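## Task

Take the cooling block from deck slot D1 and set it in the empty position in cooler COLD's drawer, lying flat between that position's locators, with each of its 5 loose tubes back in the bore it began in. Then push the drawer fully shut; COLD's lamp stays lit until it is. The block already in the drawer must still lie flat in its position with all its tubes in their bores, and plate P1 must remain on D2 as it is now. Nothing may count on the robot holding it in place at the end. Finally release everything and move the grippers away.

## Robot and tools

Robot: two 6-joint arms, left_arm and right_arm, each ending in a parallel two-finger gripper. Either arm may be used; the idle one can be parked out of the way. D1 is the deck slot beside COLD and D2 lies past D1. COLD rests loose on the table, so it must finish no more than about a finger's width from its start, upright and barely rotated.

Scene frame: origin on the table surface midway between the arms, +z up, +x out across the table, left_arm on the +y side. The names left and right do not refer to image sides. Arm roots: left_arm at (+0.004, +0.314, 0) m, quat_wxyz (+1.000, 0, 0, +0.002); right_arm at (-0.035, -0.313, 0) m, quat_wxyz (+0.999, 0, 0, +0.036). Gripper fingers point along the gripper's +z and close along its y. The reported hand point sits between the finger pads, roughly 1 cm short of the tips, and may be somewhat off, more so at far reach.

Tool execute_actions takes "actions", a list holding zero or one item, and optional "pictures" (boolean; images are included by default). An empty list just reports the state. A wait item is {"steps": N}, N from 1 to 300 control steps of 1/30 s, counted from the previous result; no command is sent. A motion item is {"rows": [...], "steps": N} with N at most 15 (default 15). Each row is applied for one step; if rows run out, the last is repeated. A rejected call sends nothing.

Every row is a single flat list of exactly 14 numbers covering both arms, even when only one moves: left_arm's six joints then its opening, followed by right_arm's six joints then its opening. Joint numbers are absolute target angles in radians, in the same units and order as the Joint positions line: waist, shoulder, elbow, wrist pitch, wrist yaw, wrist roll. Stated ranges: waist -2.880 to 2.880, shoulder 0.000 to 3.142, elbow 0.000 to 3.019, wrist pitch -1.693 to 1.571, wrist yaw -1.571 to 1.571, wrist roll -2.094 to 2.094. True ends may differ by up to 0.019 rad either way. A call is refused when a target exceeds a range end by more than 0.019 rad and is farther out than the last reported angle. A target beyond the real end is clipped there, and a "joint sent to its limit" note may appear (possibly about an earlier, still running action); its absence does not prove more travel is available.

Opening is an absolute value from -1 (closed) to +1 (fully open, 0.094 m between pads). grip_measured reports the actual opening on the same scale; each gripper reads off by up to about 1 mm, consistently. Away from the extremes, the fingers go to where grip_measured would equal your number. To hold something, command roughly 0.03 below its grip_measured; a smaller difference holds more gently. Pads push about 50 to 62 N at most (less on some grippers, and less on parts under about 2 mm thick), with a brief harder spike on contact.

Motion limits: per step, each joint target is clamped to a lead over the measured angle of 0.264 rad (waist), 0.32 (shoulder), 0.276 (elbow), 0.33 (wrist pitch), 0.186 (wrist yaw), 0.522 (wrist roll). If targets would place a gripper over 70 mm from where it is, all that arm's targets are pulled back toward the current angles. Large moves therefore need several calls. Moves of a few mm may produce no motion. Between calls, while you write or wait, the arms keep heading to the last row sent, until all have nearly stopped (slow or blocked counts as stopped) or a step is HELD; then only a new action moves them further. Fingers still in motion finish moving.

Result lines: each arm's end_effector_position (m) and end_effector_quat_wxyz in the scene frame; Joint positions and Joint velocities per arm (rad, rad/s, then pad gap in m and m/s); grip_measured; "joint command not followed" means the clearance check altered or blocked joint targets on some steps, the rest of the row still applied; HELD flags steps where your row was partly or wholly not sent; MOTOR HOT warns at 85 °C; OVER-TEMPERATURE FAULT means an arm reached 100 °C and dropped, going limp with its gripper until cooled. Holding loads heats motors, even while idle.

Tool zoom_image: {"camera": "cam_head_left" or "cam_head_right", "region": [x0, y0, x1, y1]} in pixels of that camera's last 896x504 image, top-left origin, at most 504 by 504 px; returns a closer view. Tool read_manual (section "licences") returns URDF licence text only. Tool finished_scene {"scene": n} ends the current scene irreversibly and reports success; call it only when all is placed, closed, released and clear. Replying with no tool call ends everything.

Camera intrinsics and extrinsics are given in the calibration lines (OpenCV style) and may be slightly off.

Avoid: dropping the block or tubes, knocking anything off the table (ends the scene), arm-to-arm contact or pressing, hard impacts, heavy pushes on COLD, slamming the drawer, and disturbing P1 or the block already in the drawer. Short, brief tugs on held parts or nudges of loose objects can happen; check tubes stay seated.

Each tool is called in YAML: its name, and indented under it one key for each argument.

## Session

execute_actions:
  actions: []

Scene clock: 0.00 s of 10800.00 s.
left_arm: end_effector_position=(+0.5295, +0.3097, +0.4685) grip_measured=+1.000 end_effector_quat_wxyz=(+0.689, +0.005, +0.725, -0.005) | right_arm: end_effector_position=(+0.6064, -0.3346, +0.3831) grip_measured=+1.000 end_effector_quat_wxyz=(+0.475, +0.214, +0.849, +0.085)
Joint positions: left_arm=[-0.006  1.066  1.03  -0.014  0.012 -0.     0.094] | right_arm=[-0.095  1.472  1.473 -0.566  0.04   0.449  0.094]
Joint velocities: left_arm=[-0.024 -0.005 -0.007  0.002 -0.081 -0.022  0.   ] | right_arm=[-0.005 -0.015 -0.007  0.007  0.037 -0.022  0.   ]
Motor temperatures (°C, as the motors report them): left_arm=[17 17 19 21 19 21] | right_arm=[22 19 20 19 18 17]

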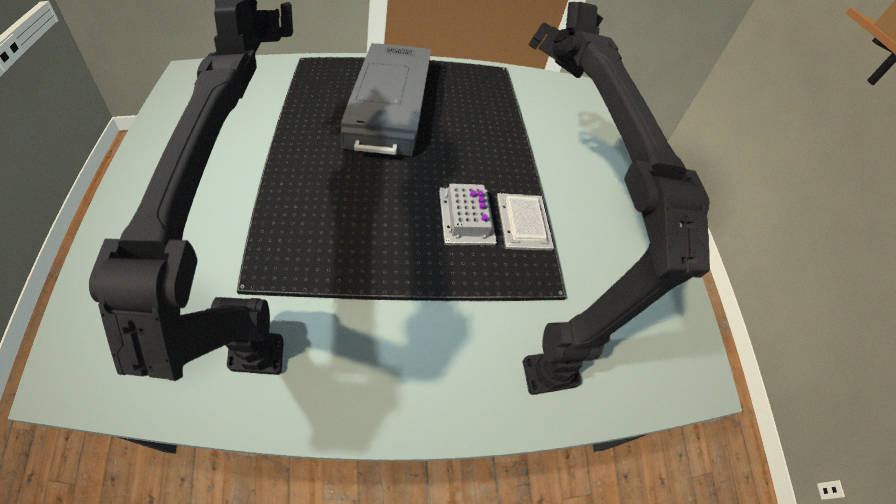

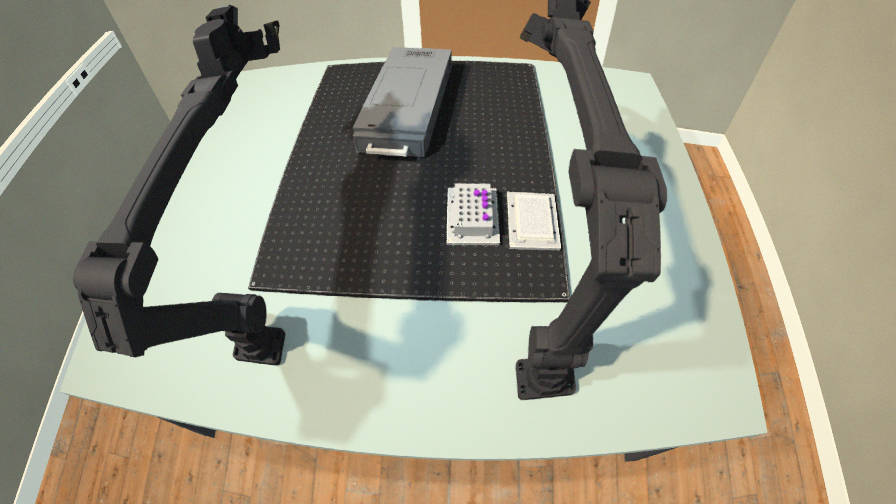

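zoom_image:
  camera: "cam_head_left"
  region: [320, 30, 570, 260]

zoom_image:
  camera: "cam_head_right"
  region: [320, 30, 570, 260]

Region (320, 30, 570, 260) of cam_head_left's 896x504 image, scaled by 2.016, with more detail than that image has; it fills the top 464 rows of this view, and the rest is white.

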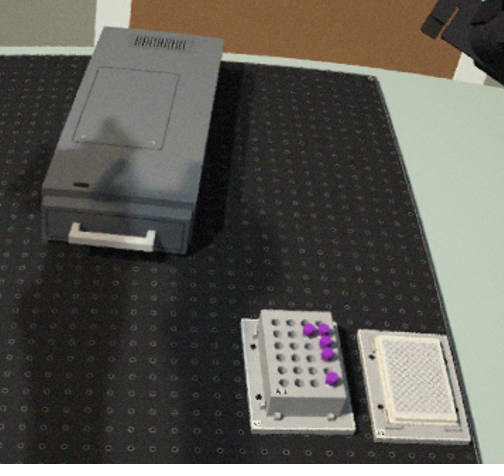

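Region (320, 30, 570, 260) of cam_head_right's 896x504 image, scaled by 2.016, with more detail than that image has; it fills the top 464 rows of this view, and the rest is white.

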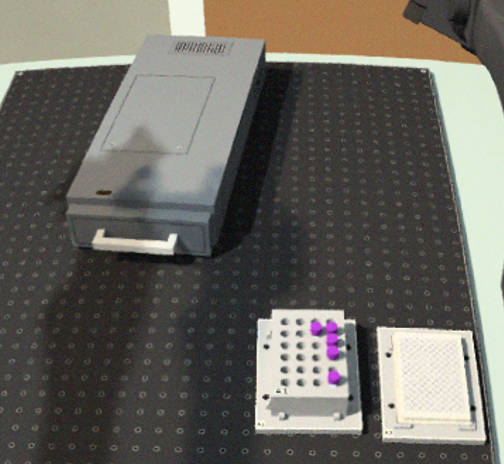

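execute_actions:
  actions:
    - {"rows":[[-0.43,1.5,1.434,-1.049,0,1.28,-0.1,0.341,1.35,1.15,-1.281,0,0.413,1]]}
  pictures: false

execute_actions:
  actions:
    - {"rows":[[-0.43,1.735,1.434,-1.049,0,1.28,-0.1,0.341,1.44,1.15,-1.281,0,0.413,1]]}
  pictures: false

execute_actions:
  actions:
    - {"steps":25}

zoom_image:
  camera: "cam_head_left"
  region: [320, 30, 570, 260]

zoom_image:
  camera: "cam_head_right"
  region: [320, 30, 570, 260]

Scene clock: 10.93 s of 10800.00 s.
left_arm: end_effector_position=(+0.5157, +0.0685, +0.2506) grip_measured=-0.097 end_effector_quat_wxyz=(+0.253, +0.601, +0.756, +0.057) | right_arm: end_effector_position=(+0.3572, -0.1599, +0.1749) grip_measured=+1.000 end_effector_quat_wxyz=(+0.051, +0.029, +0.998, +0.022)
Joint positions: left_arm=[-0.449  1.507  1.378 -0.917  0.002  0.896  0.042] | right_arm=[ 0.301  1.399  1.145 -1.206  0.     0.431  0.094]
Joint velocities: left_arm=[-0.474  0.376 -0.007 -1.883  0.125  2.527  0.   ] | right_arm=[ 1.118 -0.161 -0.364 -1.214 -0.066 -0.227  0.   ]
Motor temperatures (°C, as the motors report them): left_arm=[17 17 23 21 19 21] | right_arm=[22 20 23 19 18 17]
Steps of this call (steps 1 to 90: nothing new was sent; then 7.43 s passed at rest; steps 91 to 105: all 15 steps of this action). Readings (joint positions):
91: left_arm=[-0.015 1.073 1.038 -0.041 0.005 0.033] | right_arm=[-0.091 1.469 1.463 -0.580 0.038 0.448]
92: left_arm=[-0.033 1.089 1.059 -0.082 0.002 0.072] | right_arm=[-0.084 1.457 1.441 -0.607 0.034 0.447]
94: left_arm=[-0.092 1.140 1.108 -0.162 -0.000 0.150] | right_arm=[-0.055 1.432 1.380 -0.670 0.028 0.447]
98: left_arm=[-0.230 1.276 1.204 -0.325 -0.000 0.309] | right_arm=[0.040 1.407 1.266 -0.826 0.017 0.444]
105: the state above

Scene clock: 11.43 s of 10800.00 s.
left_arm: end_effector_position=(+0.5101, +0.0832, +0.1088) grip_measured=-0.097 end_effector_quat_wxyz=(+0.075, +0.742, +0.666, +0.032) | right_arm: end_effector_position=(+0.3316, -0.1459, +0.1555) grip_measured=+1.000 end_effector_quat_wxyz=(-0.001, -0.004, +1.000, +0.001)
Joint positions: left_arm=[-0.429  1.761  1.391 -1.038  0.001  1.253  0.042] | right_arm=[ 0.356  1.436  1.134 -1.27  -0.002  0.421  0.094]
Joint velocities: left_arm=[ 0.005 -0.063 -0.012  0.007 -0.051  0.125 -0.   ] | right_arm=[ 0.005 -0.005 -0.002 -0.007 -0.037  0.007  0.   ]
Motor temperatures (°C, as the motors report them): left_arm=[17 17 23 21 19 21] | right_arm=[22 20 23 19 18 17]
Steps of this call (steps 1 to 15: all 15 steps of this action). Readings (joint positions):
1: left_arm=[-0.461 1.529 1.378 -0.964 0.003 0.950] | right_arm=[0.334 1.399 1.136 -1.239 -0.002 0.428]
2: left_arm=[-0.466 1.555 1.383 -0.985 0.004 0.996] | right_arm=[0.357 1.403 1.134 -1.258 -0.003 0.426]
4: left_arm=[-0.464 1.618 1.390 -1.010 0.004 1.085] | right_arm=[0.373 1.416 1.134 -1.268 -0.003 0.423]
8: left_arm=[-0.442 1.738 1.391 -1.033 0.002 1.194] | right_arm=[0.361 1.435 1.134 -1.270 -0.003 0.421]
15: the state above

Scene clock: 12.27 s of 10800.00 s.
left_arm: end_effector_position=(+0.5102, +0.0832, +0.1117) grip_measured=-0.097 end_effector_quat_wxyz=(+0.077, +0.747, +0.660, +0.034) | right_arm: end_effector_position=(+0.3316, -0.1459, +0.1555) grip_measured=+1.000 end_effector_quat_wxyz=(-0.001, -0.004, +1.000, +0.001)
Joint positions: left_arm=[-0.429  1.756  1.391 -1.038  0.001  1.268  0.042] | right_arm=[ 0.356  1.436  1.134 -1.27  -0.002  0.42   0.094]
Joint velocities: left_arm=[ 0.015  0.005 -0.032 -0.007 -0.051 -0.022  0.001] | right_arm=[-0.005 -0.005  0.002  0.012 -0.007 -0.066  0.   ]
Motor temperatures (°C, as the motors report them): left_arm=[17 17 23 21 19 21] | right_arm=[22 20 23 19 18 17]
Steps of this call (steps 1 to 25: the robot went on to your last target). Readings (joint positions):
1: left_arm=[-0.429 1.759 1.391 -1.038 0.001 1.256] | right_arm=[0.356 1.436 1.134 -1.270 -0.002 0.421]
2: left_arm=[-0.429 1.757 1.391 -1.038 0.001 1.258] | right_arm=[0.356 1.436 1.134 -1.270 -0.002 0.421]
4: left_arm=[-0.429 1.756 1.391 -1.038 0.001 1.262] | right_arm=[0.356 1.436 1.134 -1.270 -0.002 0.421]
8: left_arm=[-0.429 1.756 1.391 -1.038 0.001 1.265] | right_arm=[0.356 1.436 1.134 -1.270 -0.002 0.420]
25: the state above

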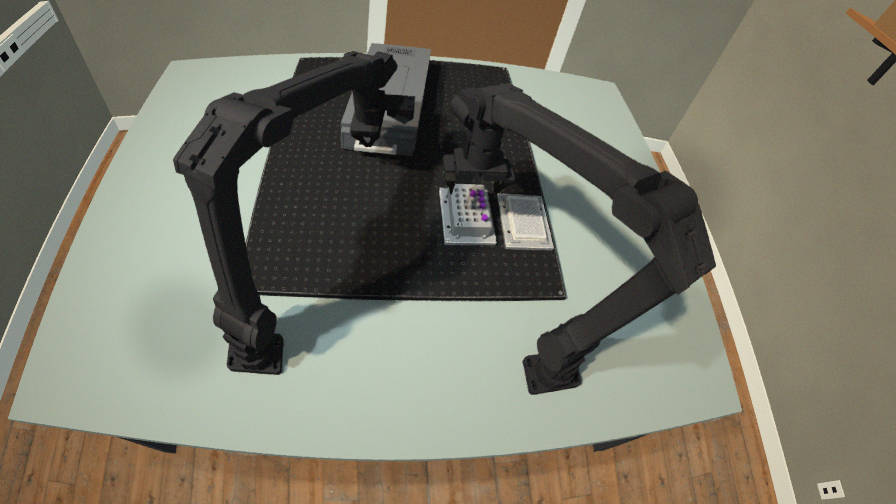

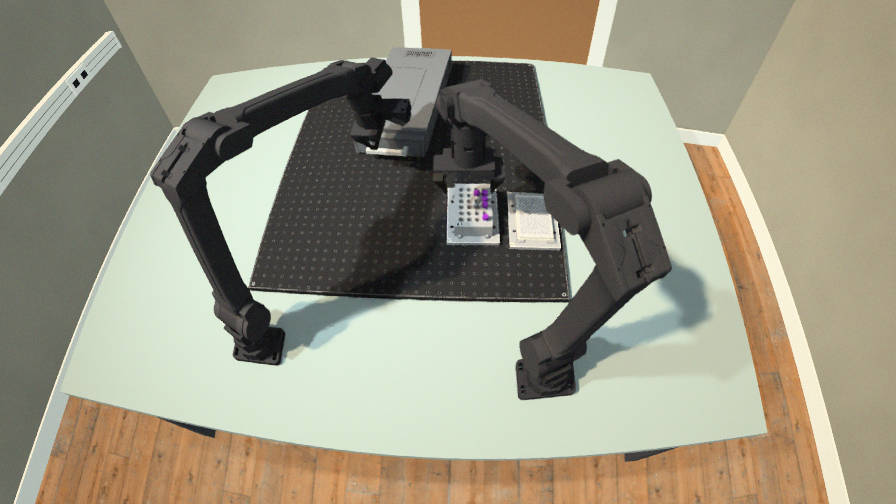

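Region (320, 30, 570, 260) of cam_head_left's 896x504 image, scaled by 2.016, with more detail than that image has; it fills the top 464 rows of this view, and the rest is white.

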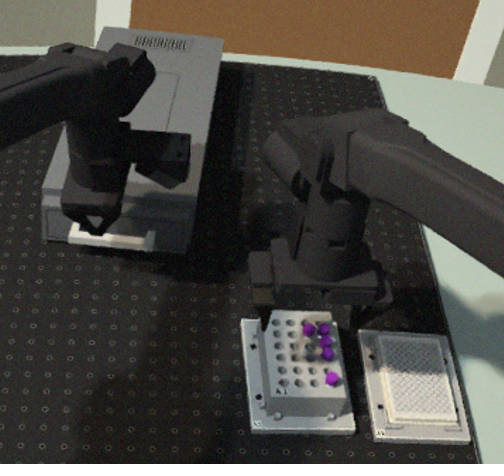

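Region (320, 30, 570, 260) of cam_head_right's 896x504 image, scaled by 2.016, with more detail than that image has; it fills the top 464 rows of this view, and the rest is white.

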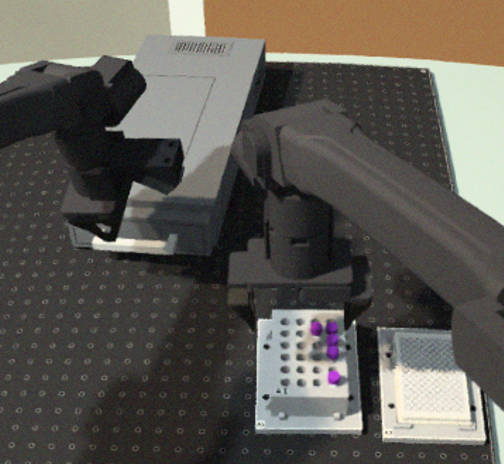

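execute_actions:
  actions:
    - {"rows":[[-0.455,1.755,1.36,-0.92,0,1.26,-0.1,0.35,1.44,1.15,-1.281,0,0.413,1],[-0.455,1.755,1.36,-0.88,0,1.26,-0.1,0.35,1.44,1.15,-1.281,0,0.413,1],[-0.455,1.755,1.335,-0.84,0,1.26,-0.1,0.35,1.44,1.15,-1.281,0,0.413,1]]}

zoom_image:
  camera: "cam_head_right"
  region: [330, 80, 450, 190]

Scene clock: 17.17 s of 10800.00 s.
left_arm: end_effector_position=(+0.5285, +0.0602, +0.1042) grip_measured=-0.097 end_effector_quat_wxyz=(+0.140, +0.748, +0.646, +0.060) | right_arm: end_effector_position=(+0.3316, -0.1459, +0.1555) grip_measured=+1.000 end_effector_quat_wxyz=(-0.001, -0.004, +1.000, +0.001)
Joint positions: left_arm=[-0.452  1.755  1.347 -0.858  0.001  1.268  0.042] | right_arm=[ 0.356  1.436  1.134 -1.27  -0.002  0.42   0.094]
Joint velocities: left_arm=[-0.015 -0.015  0.002  0.012  0.022  0.022  0.001] | right_arm=[-0.015 -0.024 -0.012  0.007 -0.066 -0.022  0.   ]
Motor temperatures (°C, as the motors report them): left_arm=[17 18 23 21 19 21] | right_arm=[22 20 23 19 18 17]
Steps of this call (steps 1 to 15: the robot went on to your last target; steps 16 to 90: nothing new was sent; then 1.40 s passed at rest; steps 91 to 105: all 15 steps of this action). Readings (joint positions):
91: left_arm=[-0.431 1.756 1.387 -1.017 0.001 1.268] | right_arm=[0.356 1.436 1.134 -1.270 -0.002 0.420]
92: left_arm=[-0.432 1.755 1.381 -0.978 0.001 1.268] | right_arm=[0.356 1.436 1.134 -1.270 -0.002 0.420]
94: left_arm=[-0.439 1.755 1.364 -0.901 0.001 1.268] | right_arm=[0.356 1.436 1.134 -1.270 -0.002 0.420]
98: left_arm=[-0.450 1.755 1.349 -0.862 0.001 1.268] | right_arm=[0.356 1.436 1.134 -1.270 -0.002 0.420]
105: the state above

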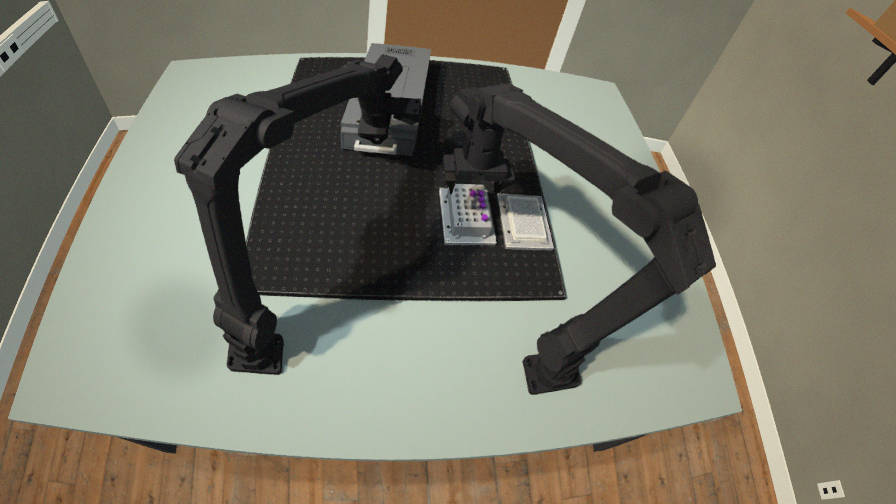

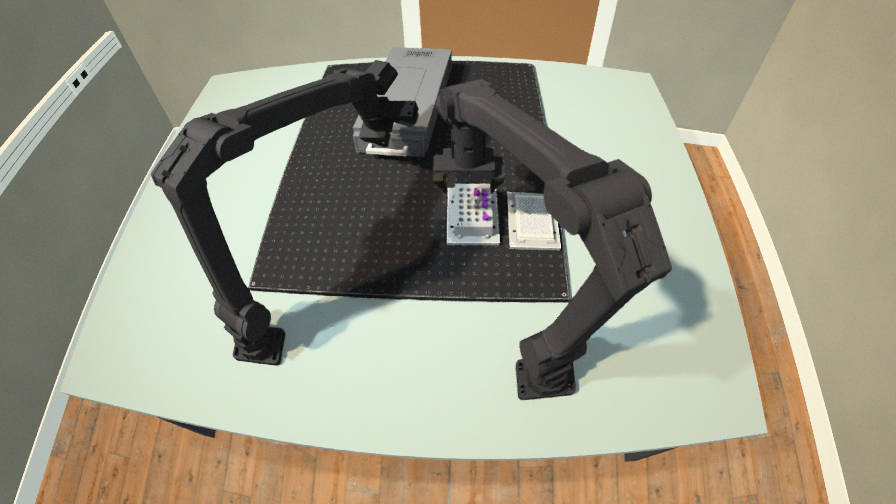

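Region (330, 80, 450, 190) of cam_head_right's 896x504 image, scaled by 4.200, with more detail than that image has; it fills the top 462 rows of this view, and the rest is white.

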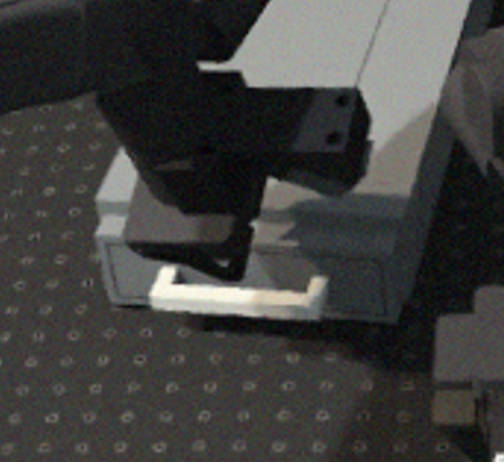

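execute_actions:
  actions:
    - {"rows":[[-0.452,1.77,1.30,-0.84,0,1.26,-0.1,0.35,1.44,1.15,-1.281,0,0.413,1],[-0.452,1.77,1.30,-0.84,0,1.26,-0.1,0.35,1.44,1.15,-1.281,0,0.413,1],[-0.452,1.77,1.30,-0.84,0,1.26,-0.1,0.35,1.44,1.15,-1.281,0,0.413,1],[-0.452,1.785,1.285,-0.8,0,1.26,-0.1,0.35,1.44,1.15,-1.281,0,0.413,1],[-0.452,1.805,1.273,-0.77,0,1.26,-0.1,0.35,1.44,1.15,-1.281,0,0.413,1]]}

zoom_image:
  camera: "cam_head_right"
  region: [330, 80, 450, 190]

Scene clock: 19.67 s of 10800.00 s.
left_arm: end_effector_position=(+0.5184, +0.0651, +0.0666) grip_measured=-0.097 end_effector_quat_wxyz=(+0.129, +0.750, +0.647, +0.055) | right_arm: end_effector_position=(+0.3316, -0.1459, +0.1555) grip_measured=+1.000 end_effector_quat_wxyz=(-0.001, -0.004, +1.000, +0.001)
Joint positions: left_arm=[-0.452  1.784  1.283 -0.789  0.001  1.268  0.042] | right_arm=[ 0.356  1.436  1.134 -1.27  -0.002  0.42   0.094]
Joint velocities: left_arm=[-0.005  0.015  0.012  0.022  0.022  0.022  0.001] | right_arm=[-0.015 -0.024  0.002 -0.007  0.022  0.066  0.   ]
Motor temperatures (°C, as the motors report them): left_arm=[17 18 23 21 19 21] | right_arm=[22 20 23 19 18 17]
Steps of this call (steps 1 to 15: the robot went on to your last target; steps 16 to 60: nothing new was sent; steps 61 to 75: all 15 steps of this action). Readings (joint positions):
61: left_arm=[-0.452 1.755 1.343 -0.855 0.001 1.268] | right_arm=[0.356 1.436 1.134 -1.270 -0.002 0.420]
62: left_arm=[-0.452 1.755 1.337 -0.853 0.001 1.268] | right_arm=[0.356 1.436 1.134 -1.270 -0.002 0.420]
64: left_arm=[-0.452 1.755 1.318 -0.845 0.001 1.268] | right_arm=[0.356 1.436 1.134 -1.270 -0.002 0.420]
68: left_arm=[-0.452 1.768 1.287 -0.798 0.001 1.268] | right_arm=[0.356 1.436 1.134 -1.270 -0.002 0.420]
75: the state above

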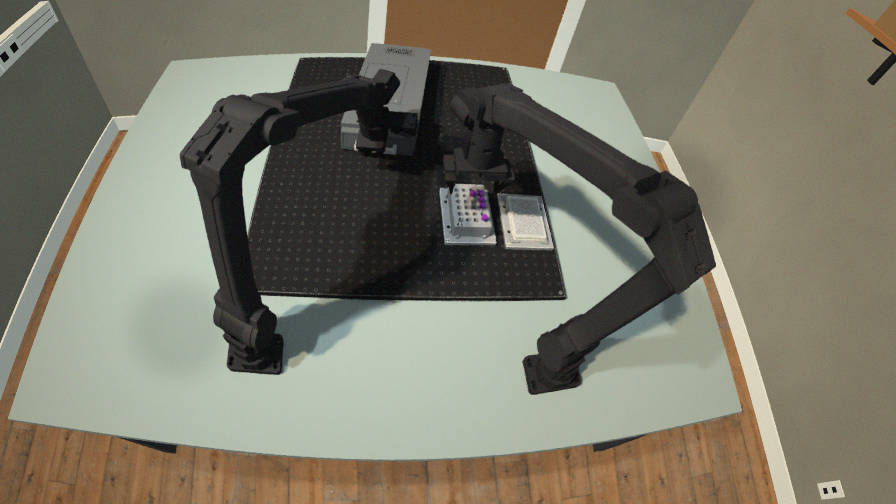

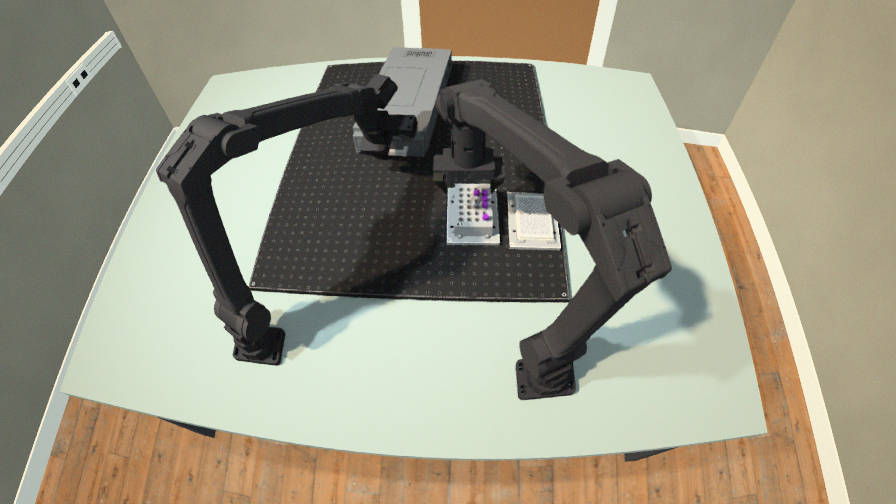

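Region (330, 80, 450, 190) of cam_head_right's 896x504 image, scaled by 4.200, with more detail than that image has; it fills the top 462 rows of this view, and the rest is white.

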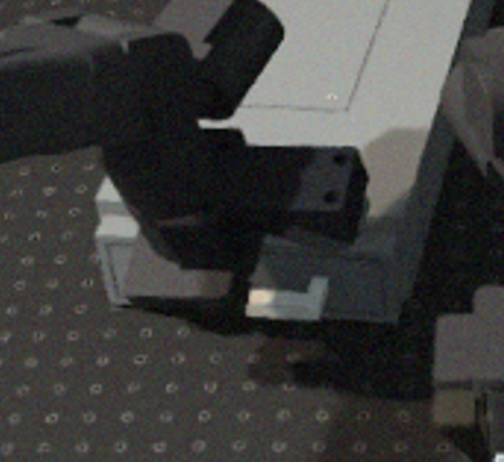

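execute_actions:
  actions:
    - {"rows":[[-0.452,1.835,1.273,-0.74,0,1.26,-0.1,0.34,1.53,1.04,-1.08,0,0.413,1]]}

zoom_image:
  camera: "cam_head_right"
  region: [340, 100, 520, 260]

zoom_image:
  camera: "cam_head_left"
  region: [340, 100, 520, 260]

Scene clock: 22.07 s of 10800.00 s.
left_arm: end_effector_position=(+0.5234, +0.0627, +0.0552) grip_measured=-0.097 end_effector_quat_wxyz=(+0.132, +0.749, +0.647, +0.057) | right_arm: end_effector_position=(+0.3315, -0.1472, +0.0759) grip_measured=+1.000 end_effector_quat_wxyz=(-0.017, -0.003, +1.000, -0.008)
Joint positions: left_arm=[-0.452  1.808  1.283 -0.758  0.001  1.268  0.042] | right_arm=[ 0.354  1.544  1.026 -1.09  -0.     0.42   0.094]
Joint velocities: left_arm=[-0.005 -0.005 -0.002 -0.007 -0.007 -0.007  0.   ] | right_arm=[ 0.005 -0.005  0.012 -0.002 -0.007  0.007  0.   ]
Motor temperatures (°C, as the motors report them): left_arm=[17 18 23 21 19 21] | right_arm=[22 20 24 19 18 17]
Steps of this call (steps 1 to 15: the robot went on to your last target; steps 16 to 57: nothing new was sent; steps 58 to 72: all 15 steps of this action). Readings (joint positions):
58: left_arm=[-0.452 1.785 1.283 -0.782 0.001 1.268] | right_arm=[0.356 1.440 1.121 -1.233 -0.002 0.420]
59: left_arm=[-0.452 1.787 1.283 -0.773 0.001 1.268] | right_arm=[0.356 1.444 1.102 -1.176 -0.002 0.420]
61: left_arm=[-0.452 1.793 1.283 -0.761 0.001 1.268] | right_arm=[0.356 1.477 1.066 -1.116 -0.002 0.420]
65: left_arm=[-0.452 1.805 1.283 -0.758 0.001 1.268] | right_arm=[0.356 1.544 1.026 -1.096 -0.002 0.420]
72: the state above

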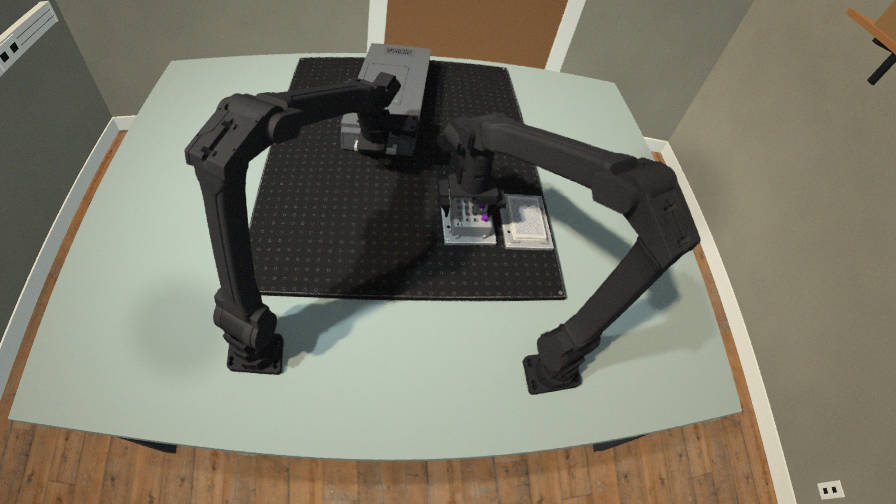

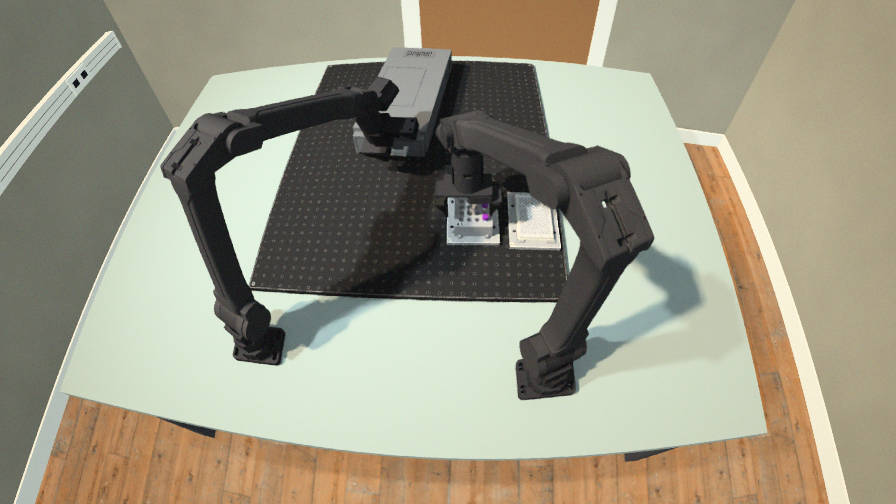

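Region (340, 100, 520, 260) of cam_head_right's 896x504 image, scaled by 2.800, with more detail than that image has.

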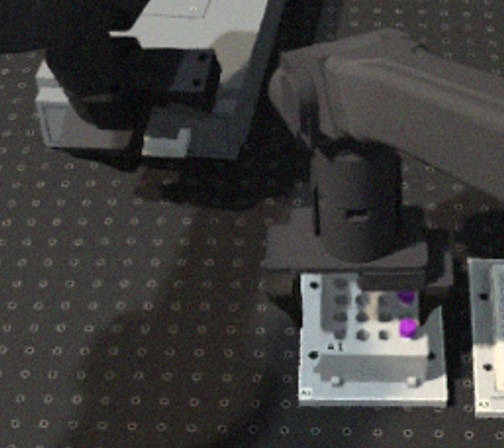

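Region (340, 100, 520, 260) of cam_head_left's 896x504 image, scaled by 2.800, with more detail than that image has.

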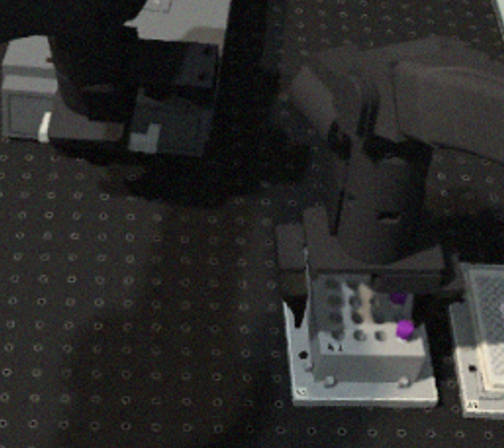

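execute_actions:
  actions:
    - {"rows":[[-0.46,1.78,1.26,-0.76,0,1.25,-0.1,0.34,1.52,1.08,-1.08,0,0.39,1],[-0.462,1.77,1.246,-0.76,0,1.25,-0.1,0.34,1.52,1.08,-1.08,0,0.39,1],[-0.465,1.76,1.232,-0.77,0,1.25,-0.1,0.34,1.52,1.08,-1.08,0,0.39,1],[-0.468,1.75,1.218,-0.77,0,1.24,-0.1,0.33,1.52,1.08,-1.07,0,0.39,1],[-0.472,1.74,1.204,-0.78,0,1.24,-0.1,0.32,1.52,1.08,-1.06,0,0.39,1],[-0.476,1.73,1.19,-0.78,0,1.23,-0.1,0.31,1.52,1.08,-1.05,0,0.38,1],[-0.48,1.72,1.176,-0.78,0,1.23,-0.1,0.30,1.52,1.08,-1.05,0,0.38,1],[-0.483,1.71,1.162,-0.79,0,1.22,-0.1,0.30,1.52,1.08,-1.05,0,0.38,1],[-0.486,1.70,1.148,-0.79,0,1.22,-0.1,0.30,1.52,1.08,-1.05,0,0.38,1],[-0.49,1.69,1.134,-0.79,0,1.21,-0.1,0.30,1.52,1.08,-1.05,0,0.38,1]]}

zoom_image:
  camera: "cam_head_right"
  region: [340, 100, 520, 260]

Scene clock: 25.27 s of 10800.00 s.
left_arm: end_effector_position=(+0.4625, +0.0719, +0.0525) grip_measured=-0.097 end_effector_quat_wxyz=(+0.105, +0.751, +0.651, +0.041) | right_arm: end_effector_position=(+0.3488, -0.1596, +0.0809) grip_measured=+1.000 end_effector_quat_wxyz=(+0.002, +0.004, +1.000, +0.001)
Joint positions: left_arm=[-0.488  1.707  1.143 -0.781 -0.     1.229  0.042] | right_arm=[ 0.309  1.539  1.035 -1.062 -0.     0.39   0.094]
Joint velocities: left_arm=[-0.024 -0.005 -0.012  0.002 -0.037 -0.066  0.   ] | right_arm=[ 0.005 -0.005 -0.007  0.007 -0.022 -0.007  0.   ]
Motor temperatures (°C, as the motors report them): left_arm=[17 18 23 21 19 21] | right_arm=[22 20 24 19 18 17]
Steps of this call (steps 1 to 15: the robot went on to your last target; steps 16 to 81: nothing new was sent; steps 82 to 96: all 15 steps of this action). Readings (joint positions):
82: left_arm=[-0.452 1.808 1.281 -0.758 0.001 1.267] | right_arm=[0.354 1.544 1.026 -1.090 -0.000 0.416]
83: left_arm=[-0.452 1.806 1.278 -0.758 0.001 1.266] | right_arm=[0.354 1.544 1.027 -1.090 -0.000 0.412]
85: left_arm=[-0.453 1.796 1.258 -0.758 0.000 1.263] | right_arm=[0.353 1.542 1.030 -1.088 -0.000 0.407]
89: left_arm=[-0.463 1.752 1.202 -0.765 -0.000 1.250] | right_arm=[0.337 1.539 1.033 -1.067 -0.000 0.396]
96: the state above

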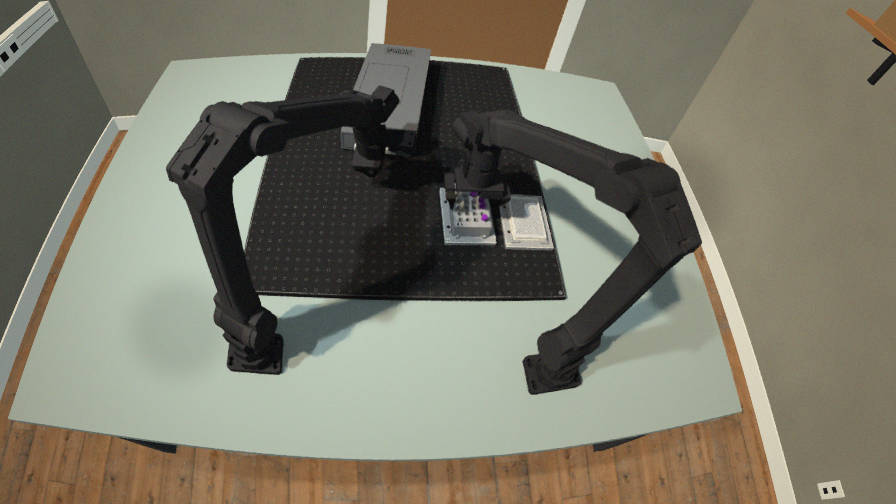

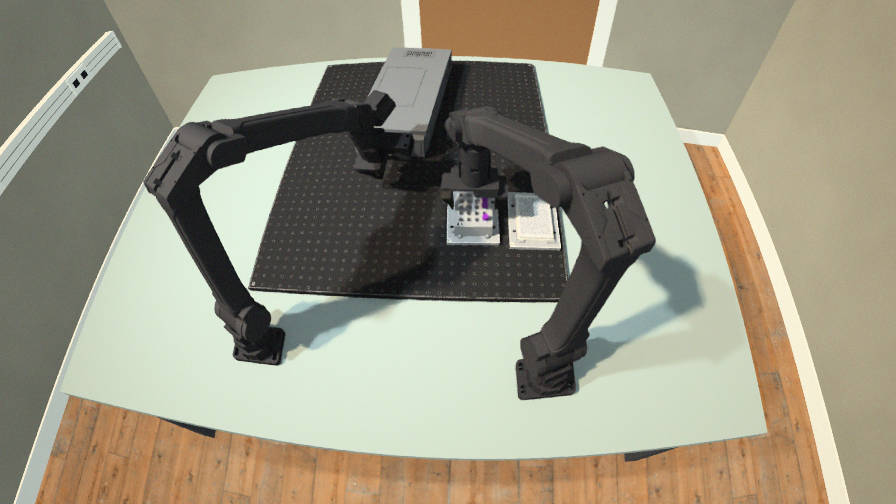

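Region (340, 100, 520, 260) of cam_head_right's 896x504 image, scaled by 2.800, with more detail than that image has.

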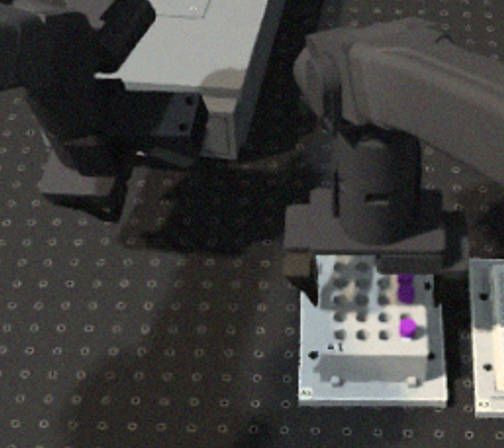

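execute_actions:
  actions:
    - {"rows":[[-0.48,1.72,1.23,-0.78,0,1.26,-0.1,0.328,1.53,1.06,-1.05,0,0.39,1],[-0.47,1.73,1.25,-0.77,0,1.26,-0.1,0.328,1.53,1.06,-1.05,0,0.39,1],[-0.47,1.745,1.27,-0.76,0,1.26,-0.1,0.328,1.53,1.06,-1.05,0,0.39,1],[-0.46,1.76,1.29,-0.75,0,1.26,-0.1,0.328,1.53,1.06,-1.05,0,0.39,1],[-0.45,1.775,1.31,-0.74,0,1.26,-0.1,0.328,1.53,1.06,-1.05,0,0.39,1],[-0.45,1.79,1.325,-0.74,0,1.26,-0.1,0.328,1.53,1.06,-1.05,0,0.39,1],[-0.45,1.805,1.325,-0.74,0,1.27,-0.1,0.328,1.53,1.06,-1.05,0,0.39,1]]}
  pictures: false

execute_actions:
  actions:
    - {"rows":[[-0.45,1.83,1.3,-0.73,0,1.27,-0.1,0.328,1.56,1.04,-1.03,0,0.39,1],[-0.45,1.84,1.28,-0.72,0,1.27,-0.1,0.328,1.56,1.03,-1.02,0,0.39,1],[-0.45,1.86,1.26,-0.69,0,1.27,-0.1,0.328,1.575,1.022,-1.0,0,0.39,1]]}

zoom_image:
  camera: "cam_head_right"
  region: [340, 100, 520, 260]

Scene clock: 29.47 s of 10800.00 s.
left_arm: end_effector_position=(+0.5308, +0.0608, +0.0777) grip_measured=-0.097 end_effector_quat_wxyz=(+0.155, +0.741, +0.650, +0.066) | right_arm: end_effector_position=(+0.3487, -0.1593, +0.0809) grip_measured=+1.000 end_effector_quat_wxyz=(+0.002, +0.003, +1.000, +0.001)
Joint positions: left_arm=[-0.45   1.774  1.29  -0.748 -0.     1.255  0.042] | right_arm=[ 0.31   1.539  1.035 -1.062 -0.     0.388  0.094]
Joint velocities: left_arm=[-0.005  0.005  0.002  0.002 -0.007 -0.022 -0.   ] | right_arm=[0.005 0.005 0.002 0.007 0.022 0.022 0.   ]
Motor temperatures (°C, as the motors report them): left_arm=[17 18 23 21 19 21] | right_arm=[22 20 24 19 18 17]
Steps of this call (steps 1 to 15: the robot went on to your last target; steps 16 to 90: nothing new was sent; then 0.70 s passed at rest; steps 91 to 105: all 15 steps of this action). Readings (joint positions):
91: left_arm=[-0.488 1.707 1.145 -0.781 -0.000 1.226] | right_arm=[0.309 1.539 1.035 -1.062 -0.000 0.388]
92: left_arm=[-0.487 1.708 1.151 -0.781 -0.000 1.231] | right_arm=[0.309 1.539 1.035 -1.062 -0.000 0.388]
94: left_arm=[-0.484 1.715 1.178 -0.780 -0.000 1.238] | right_arm=[0.309 1.539 1.035 -1.062 -0.000 0.388]
98: left_arm=[-0.465 1.753 1.268 -0.758 -0.000 1.247] | right_arm=[0.310 1.539 1.035 -1.062 -0.000 0.388]
105: the state above

Scene clock: 29.97 s of 10800.00 s.
left_arm: end_effector_position=(+0.5328, +0.0599, +0.0733) grip_measured=-0.098 end_effector_quat_wxyz=(+0.157, +0.741, +0.649, +0.067) | right_arm: end_effector_position=(+0.3511, -0.1583, +0.0636) grip_measured=+1.000 end_effector_quat_wxyz=(+0.003, +0.003, +1.000, +0.001)
Joint positions: left_arm=[-0.45   1.783  1.288 -0.733 -0.001  1.257  0.042] | right_arm=[ 0.31   1.568  1.017 -1.012 -0.     0.388  0.094]
Joint velocities: left_arm=[ 0.005 -0.015 -0.012 -0.007 -0.051 -0.007  0.001] | right_arm=[-0.005 -0.005  0.002 -0.017 -0.007  0.007  0.   ]
Motor temperatures (°C, as the motors report them): left_arm=[17 18 23 21 19 21] | right_arm=[22 20 24 19 18 17]
Steps of this call (steps 1 to 15: all 15 steps of this action). Readings (joint positions):
1: left_arm=[-0.450 1.777 1.290 -0.748 -0.000 1.256] | right_arm=[0.310 1.539 1.035 -1.059 -0.000 0.388]
2: left_arm=[-0.450 1.781 1.290 -0.744 -0.000 1.256] | right_arm=[0.310 1.540 1.034 -1.051 -0.000 0.388]
4: left_arm=[-0.450 1.783 1.288 -0.735 -0.001 1.257] | right_arm=[0.310 1.546 1.030 -1.027 -0.000 0.388]
8: left_arm=[-0.450 1.783 1.288 -0.733 -0.001 1.257] | right_arm=[0.310 1.563 1.021 -1.013 -0.000 0.388]
15: the state above

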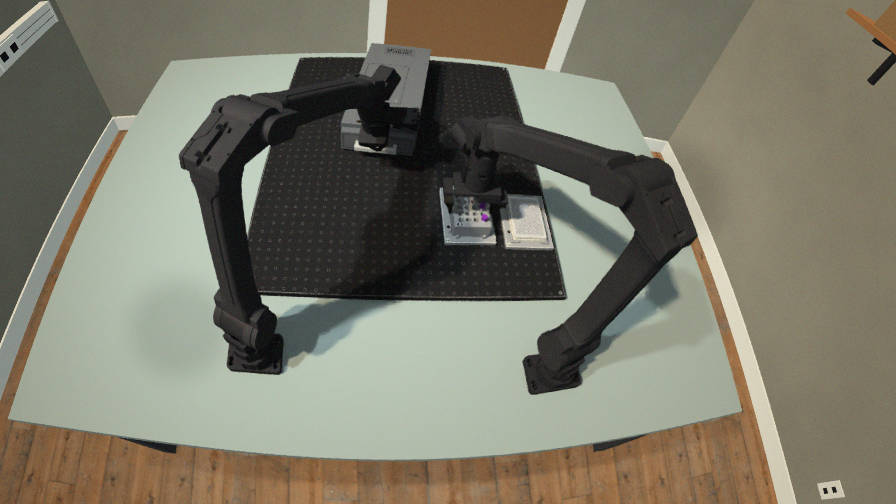

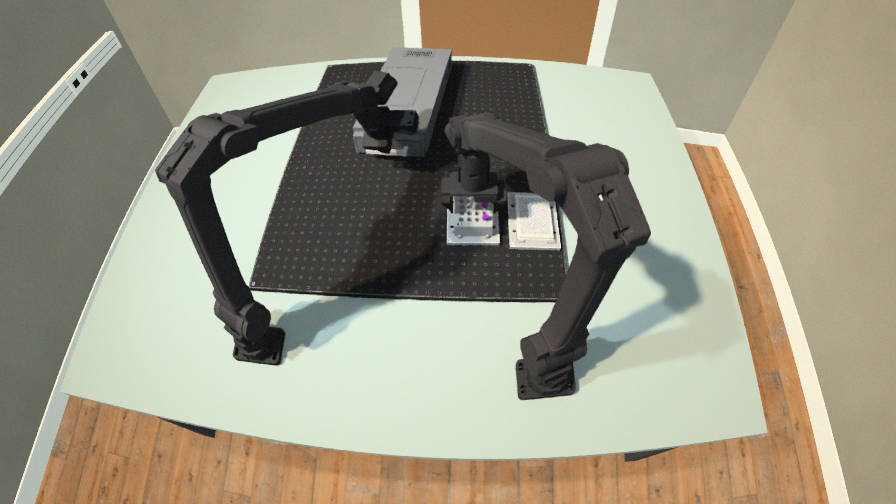

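Region (340, 100, 520, 260) of cam_head_right's 896x504 image, scaled by 2.800, with more detail than that image has.

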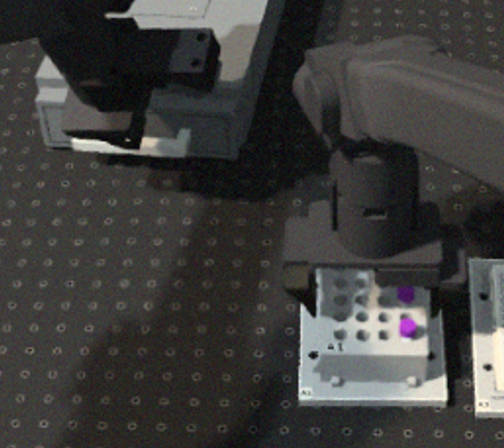

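execute_actions:
  actions:
    - {"rows":[[-0.45,1.75,1.25,-0.73,0,1.25,-0.1,0.328,1.58,1.0,-0.98,0,0.39,1],[-0.45,1.74,1.23,-0.70,0,1.25,-0.1,0.328,1.58,1.0,-0.98,0,0.39,1],[-0.45,1.73,1.21,-0.67,0,1.25,-0.1,0.328,1.58,1.0,-0.98,0,0.39,1],[-0.45,1.72,1.19,-0.64,0,1.25,-0.1,0.328,1.58,1.0,-0.98,0,0.39,1],[-0.45,1.715,1.17,-0.61,0,1.25,-0.1,0.328,1.58,1.0,-0.98,0,0.39,1],[-0.45,1.715,1.16,-0.57,0,1.25,-0.1,0.328,1.58,1.0,-0.98,0,0.39,1]]}
  pictures: false

execute_actions:
  actions:
    - {"rows":[[-0.45,1.79,1.15,-0.56,0,1.25,-0.1,0.328,1.58,1.0,-0.98,0,0.39,0.85],[-0.45,1.79,1.14,-0.54,0,1.25,-0.1,0.328,1.58,1.0,-0.98,0,0.39,0.8],[-0.45,1.79,1.134,-0.51,0,1.25,-0.1,0.328,1.58,1.0,-0.98,0,0.39,0.7]]}

zoom_image:
  camera: "cam_head_right"
  region: [340, 100, 520, 260]

Scene clock: 35.40 s of 10800.00 s.
left_arm: end_effector_position=(+0.5194, +0.0663, +0.0628) grip_measured=-0.098 end_effector_quat_wxyz=(+0.189, +0.736, +0.645, +0.081) | right_arm: end_effector_position=(+0.3468, -0.1600, +0.0564) grip_measured=+1.000 end_effector_quat_wxyz=(+0.002, +0.003, +1.000, +0.001)
Joint positions: left_arm=[-0.45   1.734  1.167 -0.589 -0.001  1.257  0.042] | right_arm=[ 0.31   1.569  0.996 -0.993 -0.     0.388  0.094]
Joint velocities: left_arm=[ 0.005  0.005  0.007  0.002  0.007 -0.051  0.   ] | right_arm=[ 0.005 -0.005 -0.017  0.002 -0.081  0.007  0.   ]
Motor temperatures (°C, as the motors report them): left_arm=[17 18 22 21 19 21] | right_arm=[22 20 24 19 18 17]
Steps of this call (steps 1 to 15: the robot went on to your last target; steps 16 to 90: nothing new was sent; then 1.93 s passed at rest; steps 91 to 105: all 15 steps of this action). Readings (joint positions):
91: left_arm=[-0.450 1.777 1.285 -0.733 -0.001 1.257] | right_arm=[0.310 1.568 1.015 -1.007 -0.000 0.388]
92: left_arm=[-0.450 1.772 1.276 -0.728 -0.001 1.257] | right_arm=[0.310 1.568 1.011 -1.001 -0.000 0.388]
94: left_arm=[-0.450 1.755 1.241 -0.695 -0.001 1.257] | right_arm=[0.310 1.568 1.003 -0.994 -0.000 0.388]
98: left_arm=[-0.450 1.734 1.175 -0.612 -0.001 1.257] | right_arm=[0.310 1.569 0.996 -0.994 -0.000 0.388]
105: the state above

Scene clock: 35.90 s of 10800.00 s.
left_arm: end_effector_position=(+0.5213, +0.0655, +0.0432) grip_measured=-0.098 end_effector_quat_wxyz=(+0.194, +0.736, +0.644, +0.083) | right_arm: end_effector_position=(+0.3469, -0.1577, +0.0561) grip_measured=+0.810 end_effector_quat_wxyz=(+0.003, +0.001, +1.000, +0.004)
Joint positions: left_arm=[-0.45   1.765  1.146 -0.527 -0.001  1.257  0.042] | right_arm=[ 0.313  1.57   0.996 -0.989 -0.005  0.388  0.085]
Joint velocities: left_arm=[-0.015 -0.024  0.012  0.002 -0.007  0.037 -0.   ] | right_arm=[-0.015  0.005 -0.002 -0.022 -0.022  0.007 -0.001]
Motor temperatures (°C, as the motors report them): left_arm=[17 18 22 21 19 21] | right_arm=[22 20 24 19 18 17]
Steps of this call (steps 1 to 15: all 15 steps of this action). Readings (joint positions):
1: left_arm=[-0.450 1.736 1.167 -0.587 -0.001 1.257] | right_arm=[0.310 1.569 0.996 -0.992 -0.002 0.388]
2: left_arm=[-0.450 1.738 1.166 -0.578 -0.001 1.257] | right_arm=[0.311 1.569 0.996 -0.989 -0.006 0.388]
4: left_arm=[-0.450 1.745 1.158 -0.547 -0.001 1.257] | right_arm=[0.313 1.570 0.996 -0.989 -0.005 0.388]
8: left_arm=[-0.450 1.761 1.147 -0.531 -0.001 1.257] | right_arm=[0.313 1.570 0.996 -0.989 -0.005 0.388]
15: the state above

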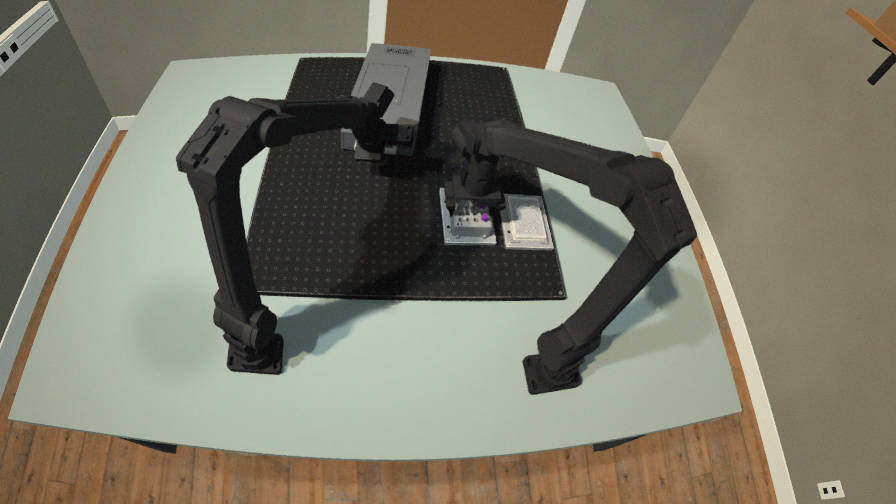

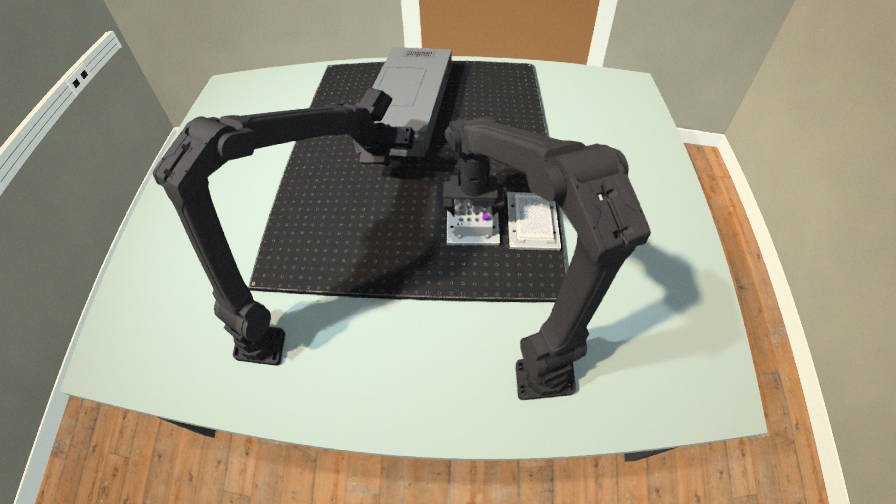

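Region (340, 100, 520, 260) of cam_head_right's 896x504 image, scaled by 2.800, with more detail than that image has.

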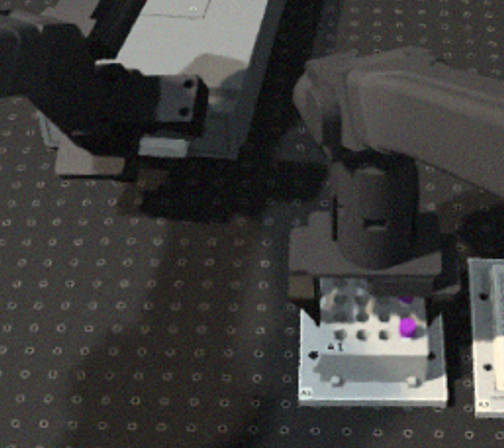

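execute_actions:
  actions:
    - {"rows":[[-0.455,1.78,1.125,-0.55,0,1.25,-0.1,0.32,1.57,1.0,-0.98,0,0.39,0.76],[-0.46,1.77,1.12,-0.57,0,1.25,-0.1,0.32,1.57,1.0,-0.98,0,0.39,0.76],[-0.46,1.76,1.12,-0.59,0,1.25,-0.1,0.32,1.57,1.0,-0.98,0,0.39,0.76],[-0.465,1.75,1.12,-0.61,0,1.24,-0.1,0.32,1.57,1.0,-0.98,0,0.39,0.76],[-0.47,1.74,1.12,-0.63,0,1.24,-0.1,0.32,1.57,1.0,-0.98,0,0.39,0.76],[-0.47,1.735,1.12,-0.65,0,1.23,-0.1,0.32,1.57,1.0,-0.98,0,0.39,0.76],[-0.475,1.73,1.12,-0.67,0,1.23,-0.1,0.32,1.57,1.0,-0.98,0,0.39,0.76],[-0.48,1.725,1.12,-0.69,0,1.22,-0.1,0.32,1.57,1.0,-0.98,0,0.39,0.76],[-0.485,1.72,1.116,-0.72,0,1.22,-0.1,0.32,1.57,1.0,-0.98,0,0.39,0.76],[-0.49,1.715,1.116,-0.755,0,1.21,-0.1,0.32,1.57,1.0,-0.98,0,0.39,0.76]]}

Scene clock: 39.17 s of 10800.00 s.
left_arm: end_effector_position=(+0.4653, +0.0708, +0.0419) grip_measured=-0.098 end_effector_quat_wxyz=(+0.111, +0.750, +0.650, +0.044) | right_arm: end_effector_position=(+0.3469, -0.1577, +0.0561) grip_measured=+0.810 end_effector_quat_wxyz=(+0.003, +0.001, +1.000, +0.004)
Joint positions: left_arm=[-0.487  1.723  1.13  -0.737 -0.001  1.229  0.042] | right_arm=[ 0.313  1.57   0.996 -0.989 -0.005  0.388  0.085]
Joint velocities: left_arm=[-0.063 -0.005 -0.1   -0.085  0.022 -0.051 -0.003] | right_arm=[-0.005  0.005 -0.002  0.012 -0.051  0.051 -0.   ]
Motor temperatures (°C, as the motors report them): left_arm=[17 18 22 21 19 21] | right_arm=[22 20 23 19 18 17]
Steps of this call (steps 1 to 15: the robot went on to your last target; steps 16 to 83: nothing new was sent; steps 84 to 98: all 15 steps of this action). Readings (joint positions):
84: left_arm=[-0.450 1.765 1.145 -0.528 -0.001 1.257] | right_arm=[0.313 1.570 0.996 -0.989 -0.005 0.388]
85: left_arm=[-0.450 1.765 1.145 -0.531 -0.001 1.257] | right_arm=[0.313 1.570 0.996 -0.989 -0.005 0.388]
87: left_arm=[-0.450 1.765 1.145 -0.538 -0.001 1.257] | right_arm=[0.313 1.570 0.996 -0.989 -0.005 0.388]
91: left_arm=[-0.457 1.748 1.145 -0.599 -0.001 1.250] | right_arm=[0.313 1.570 0.996 -0.989 -0.005 0.388]
98: the state above

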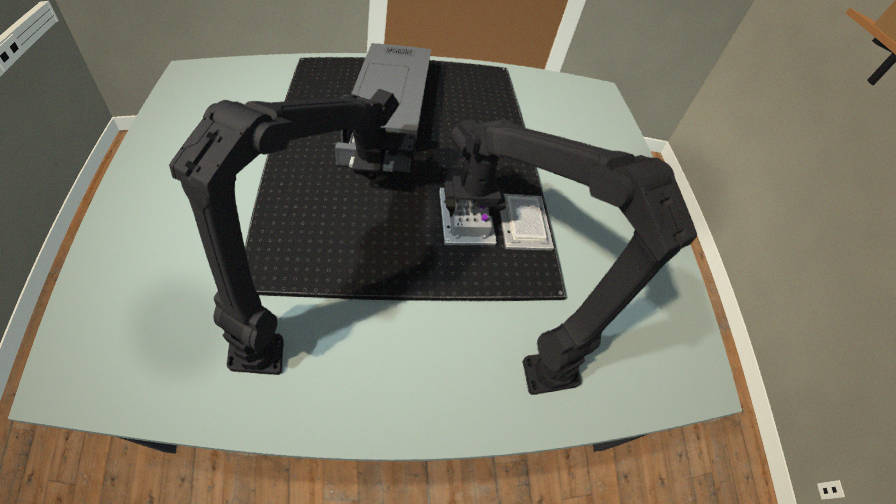

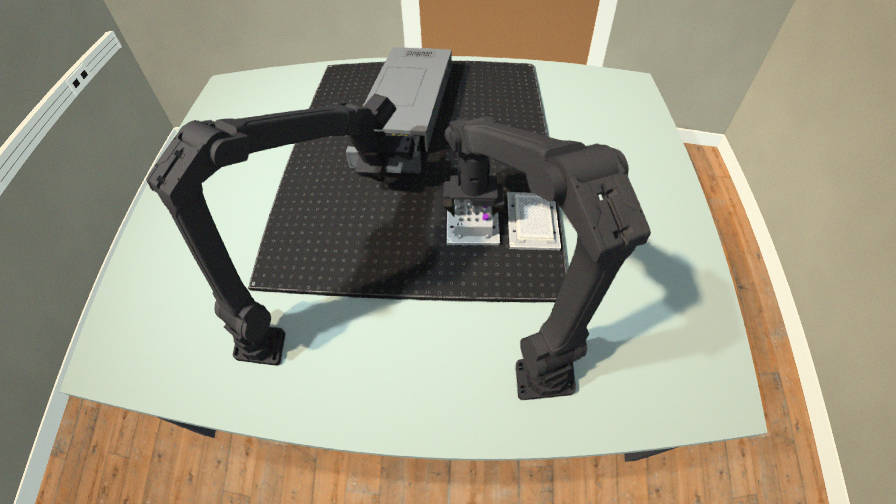

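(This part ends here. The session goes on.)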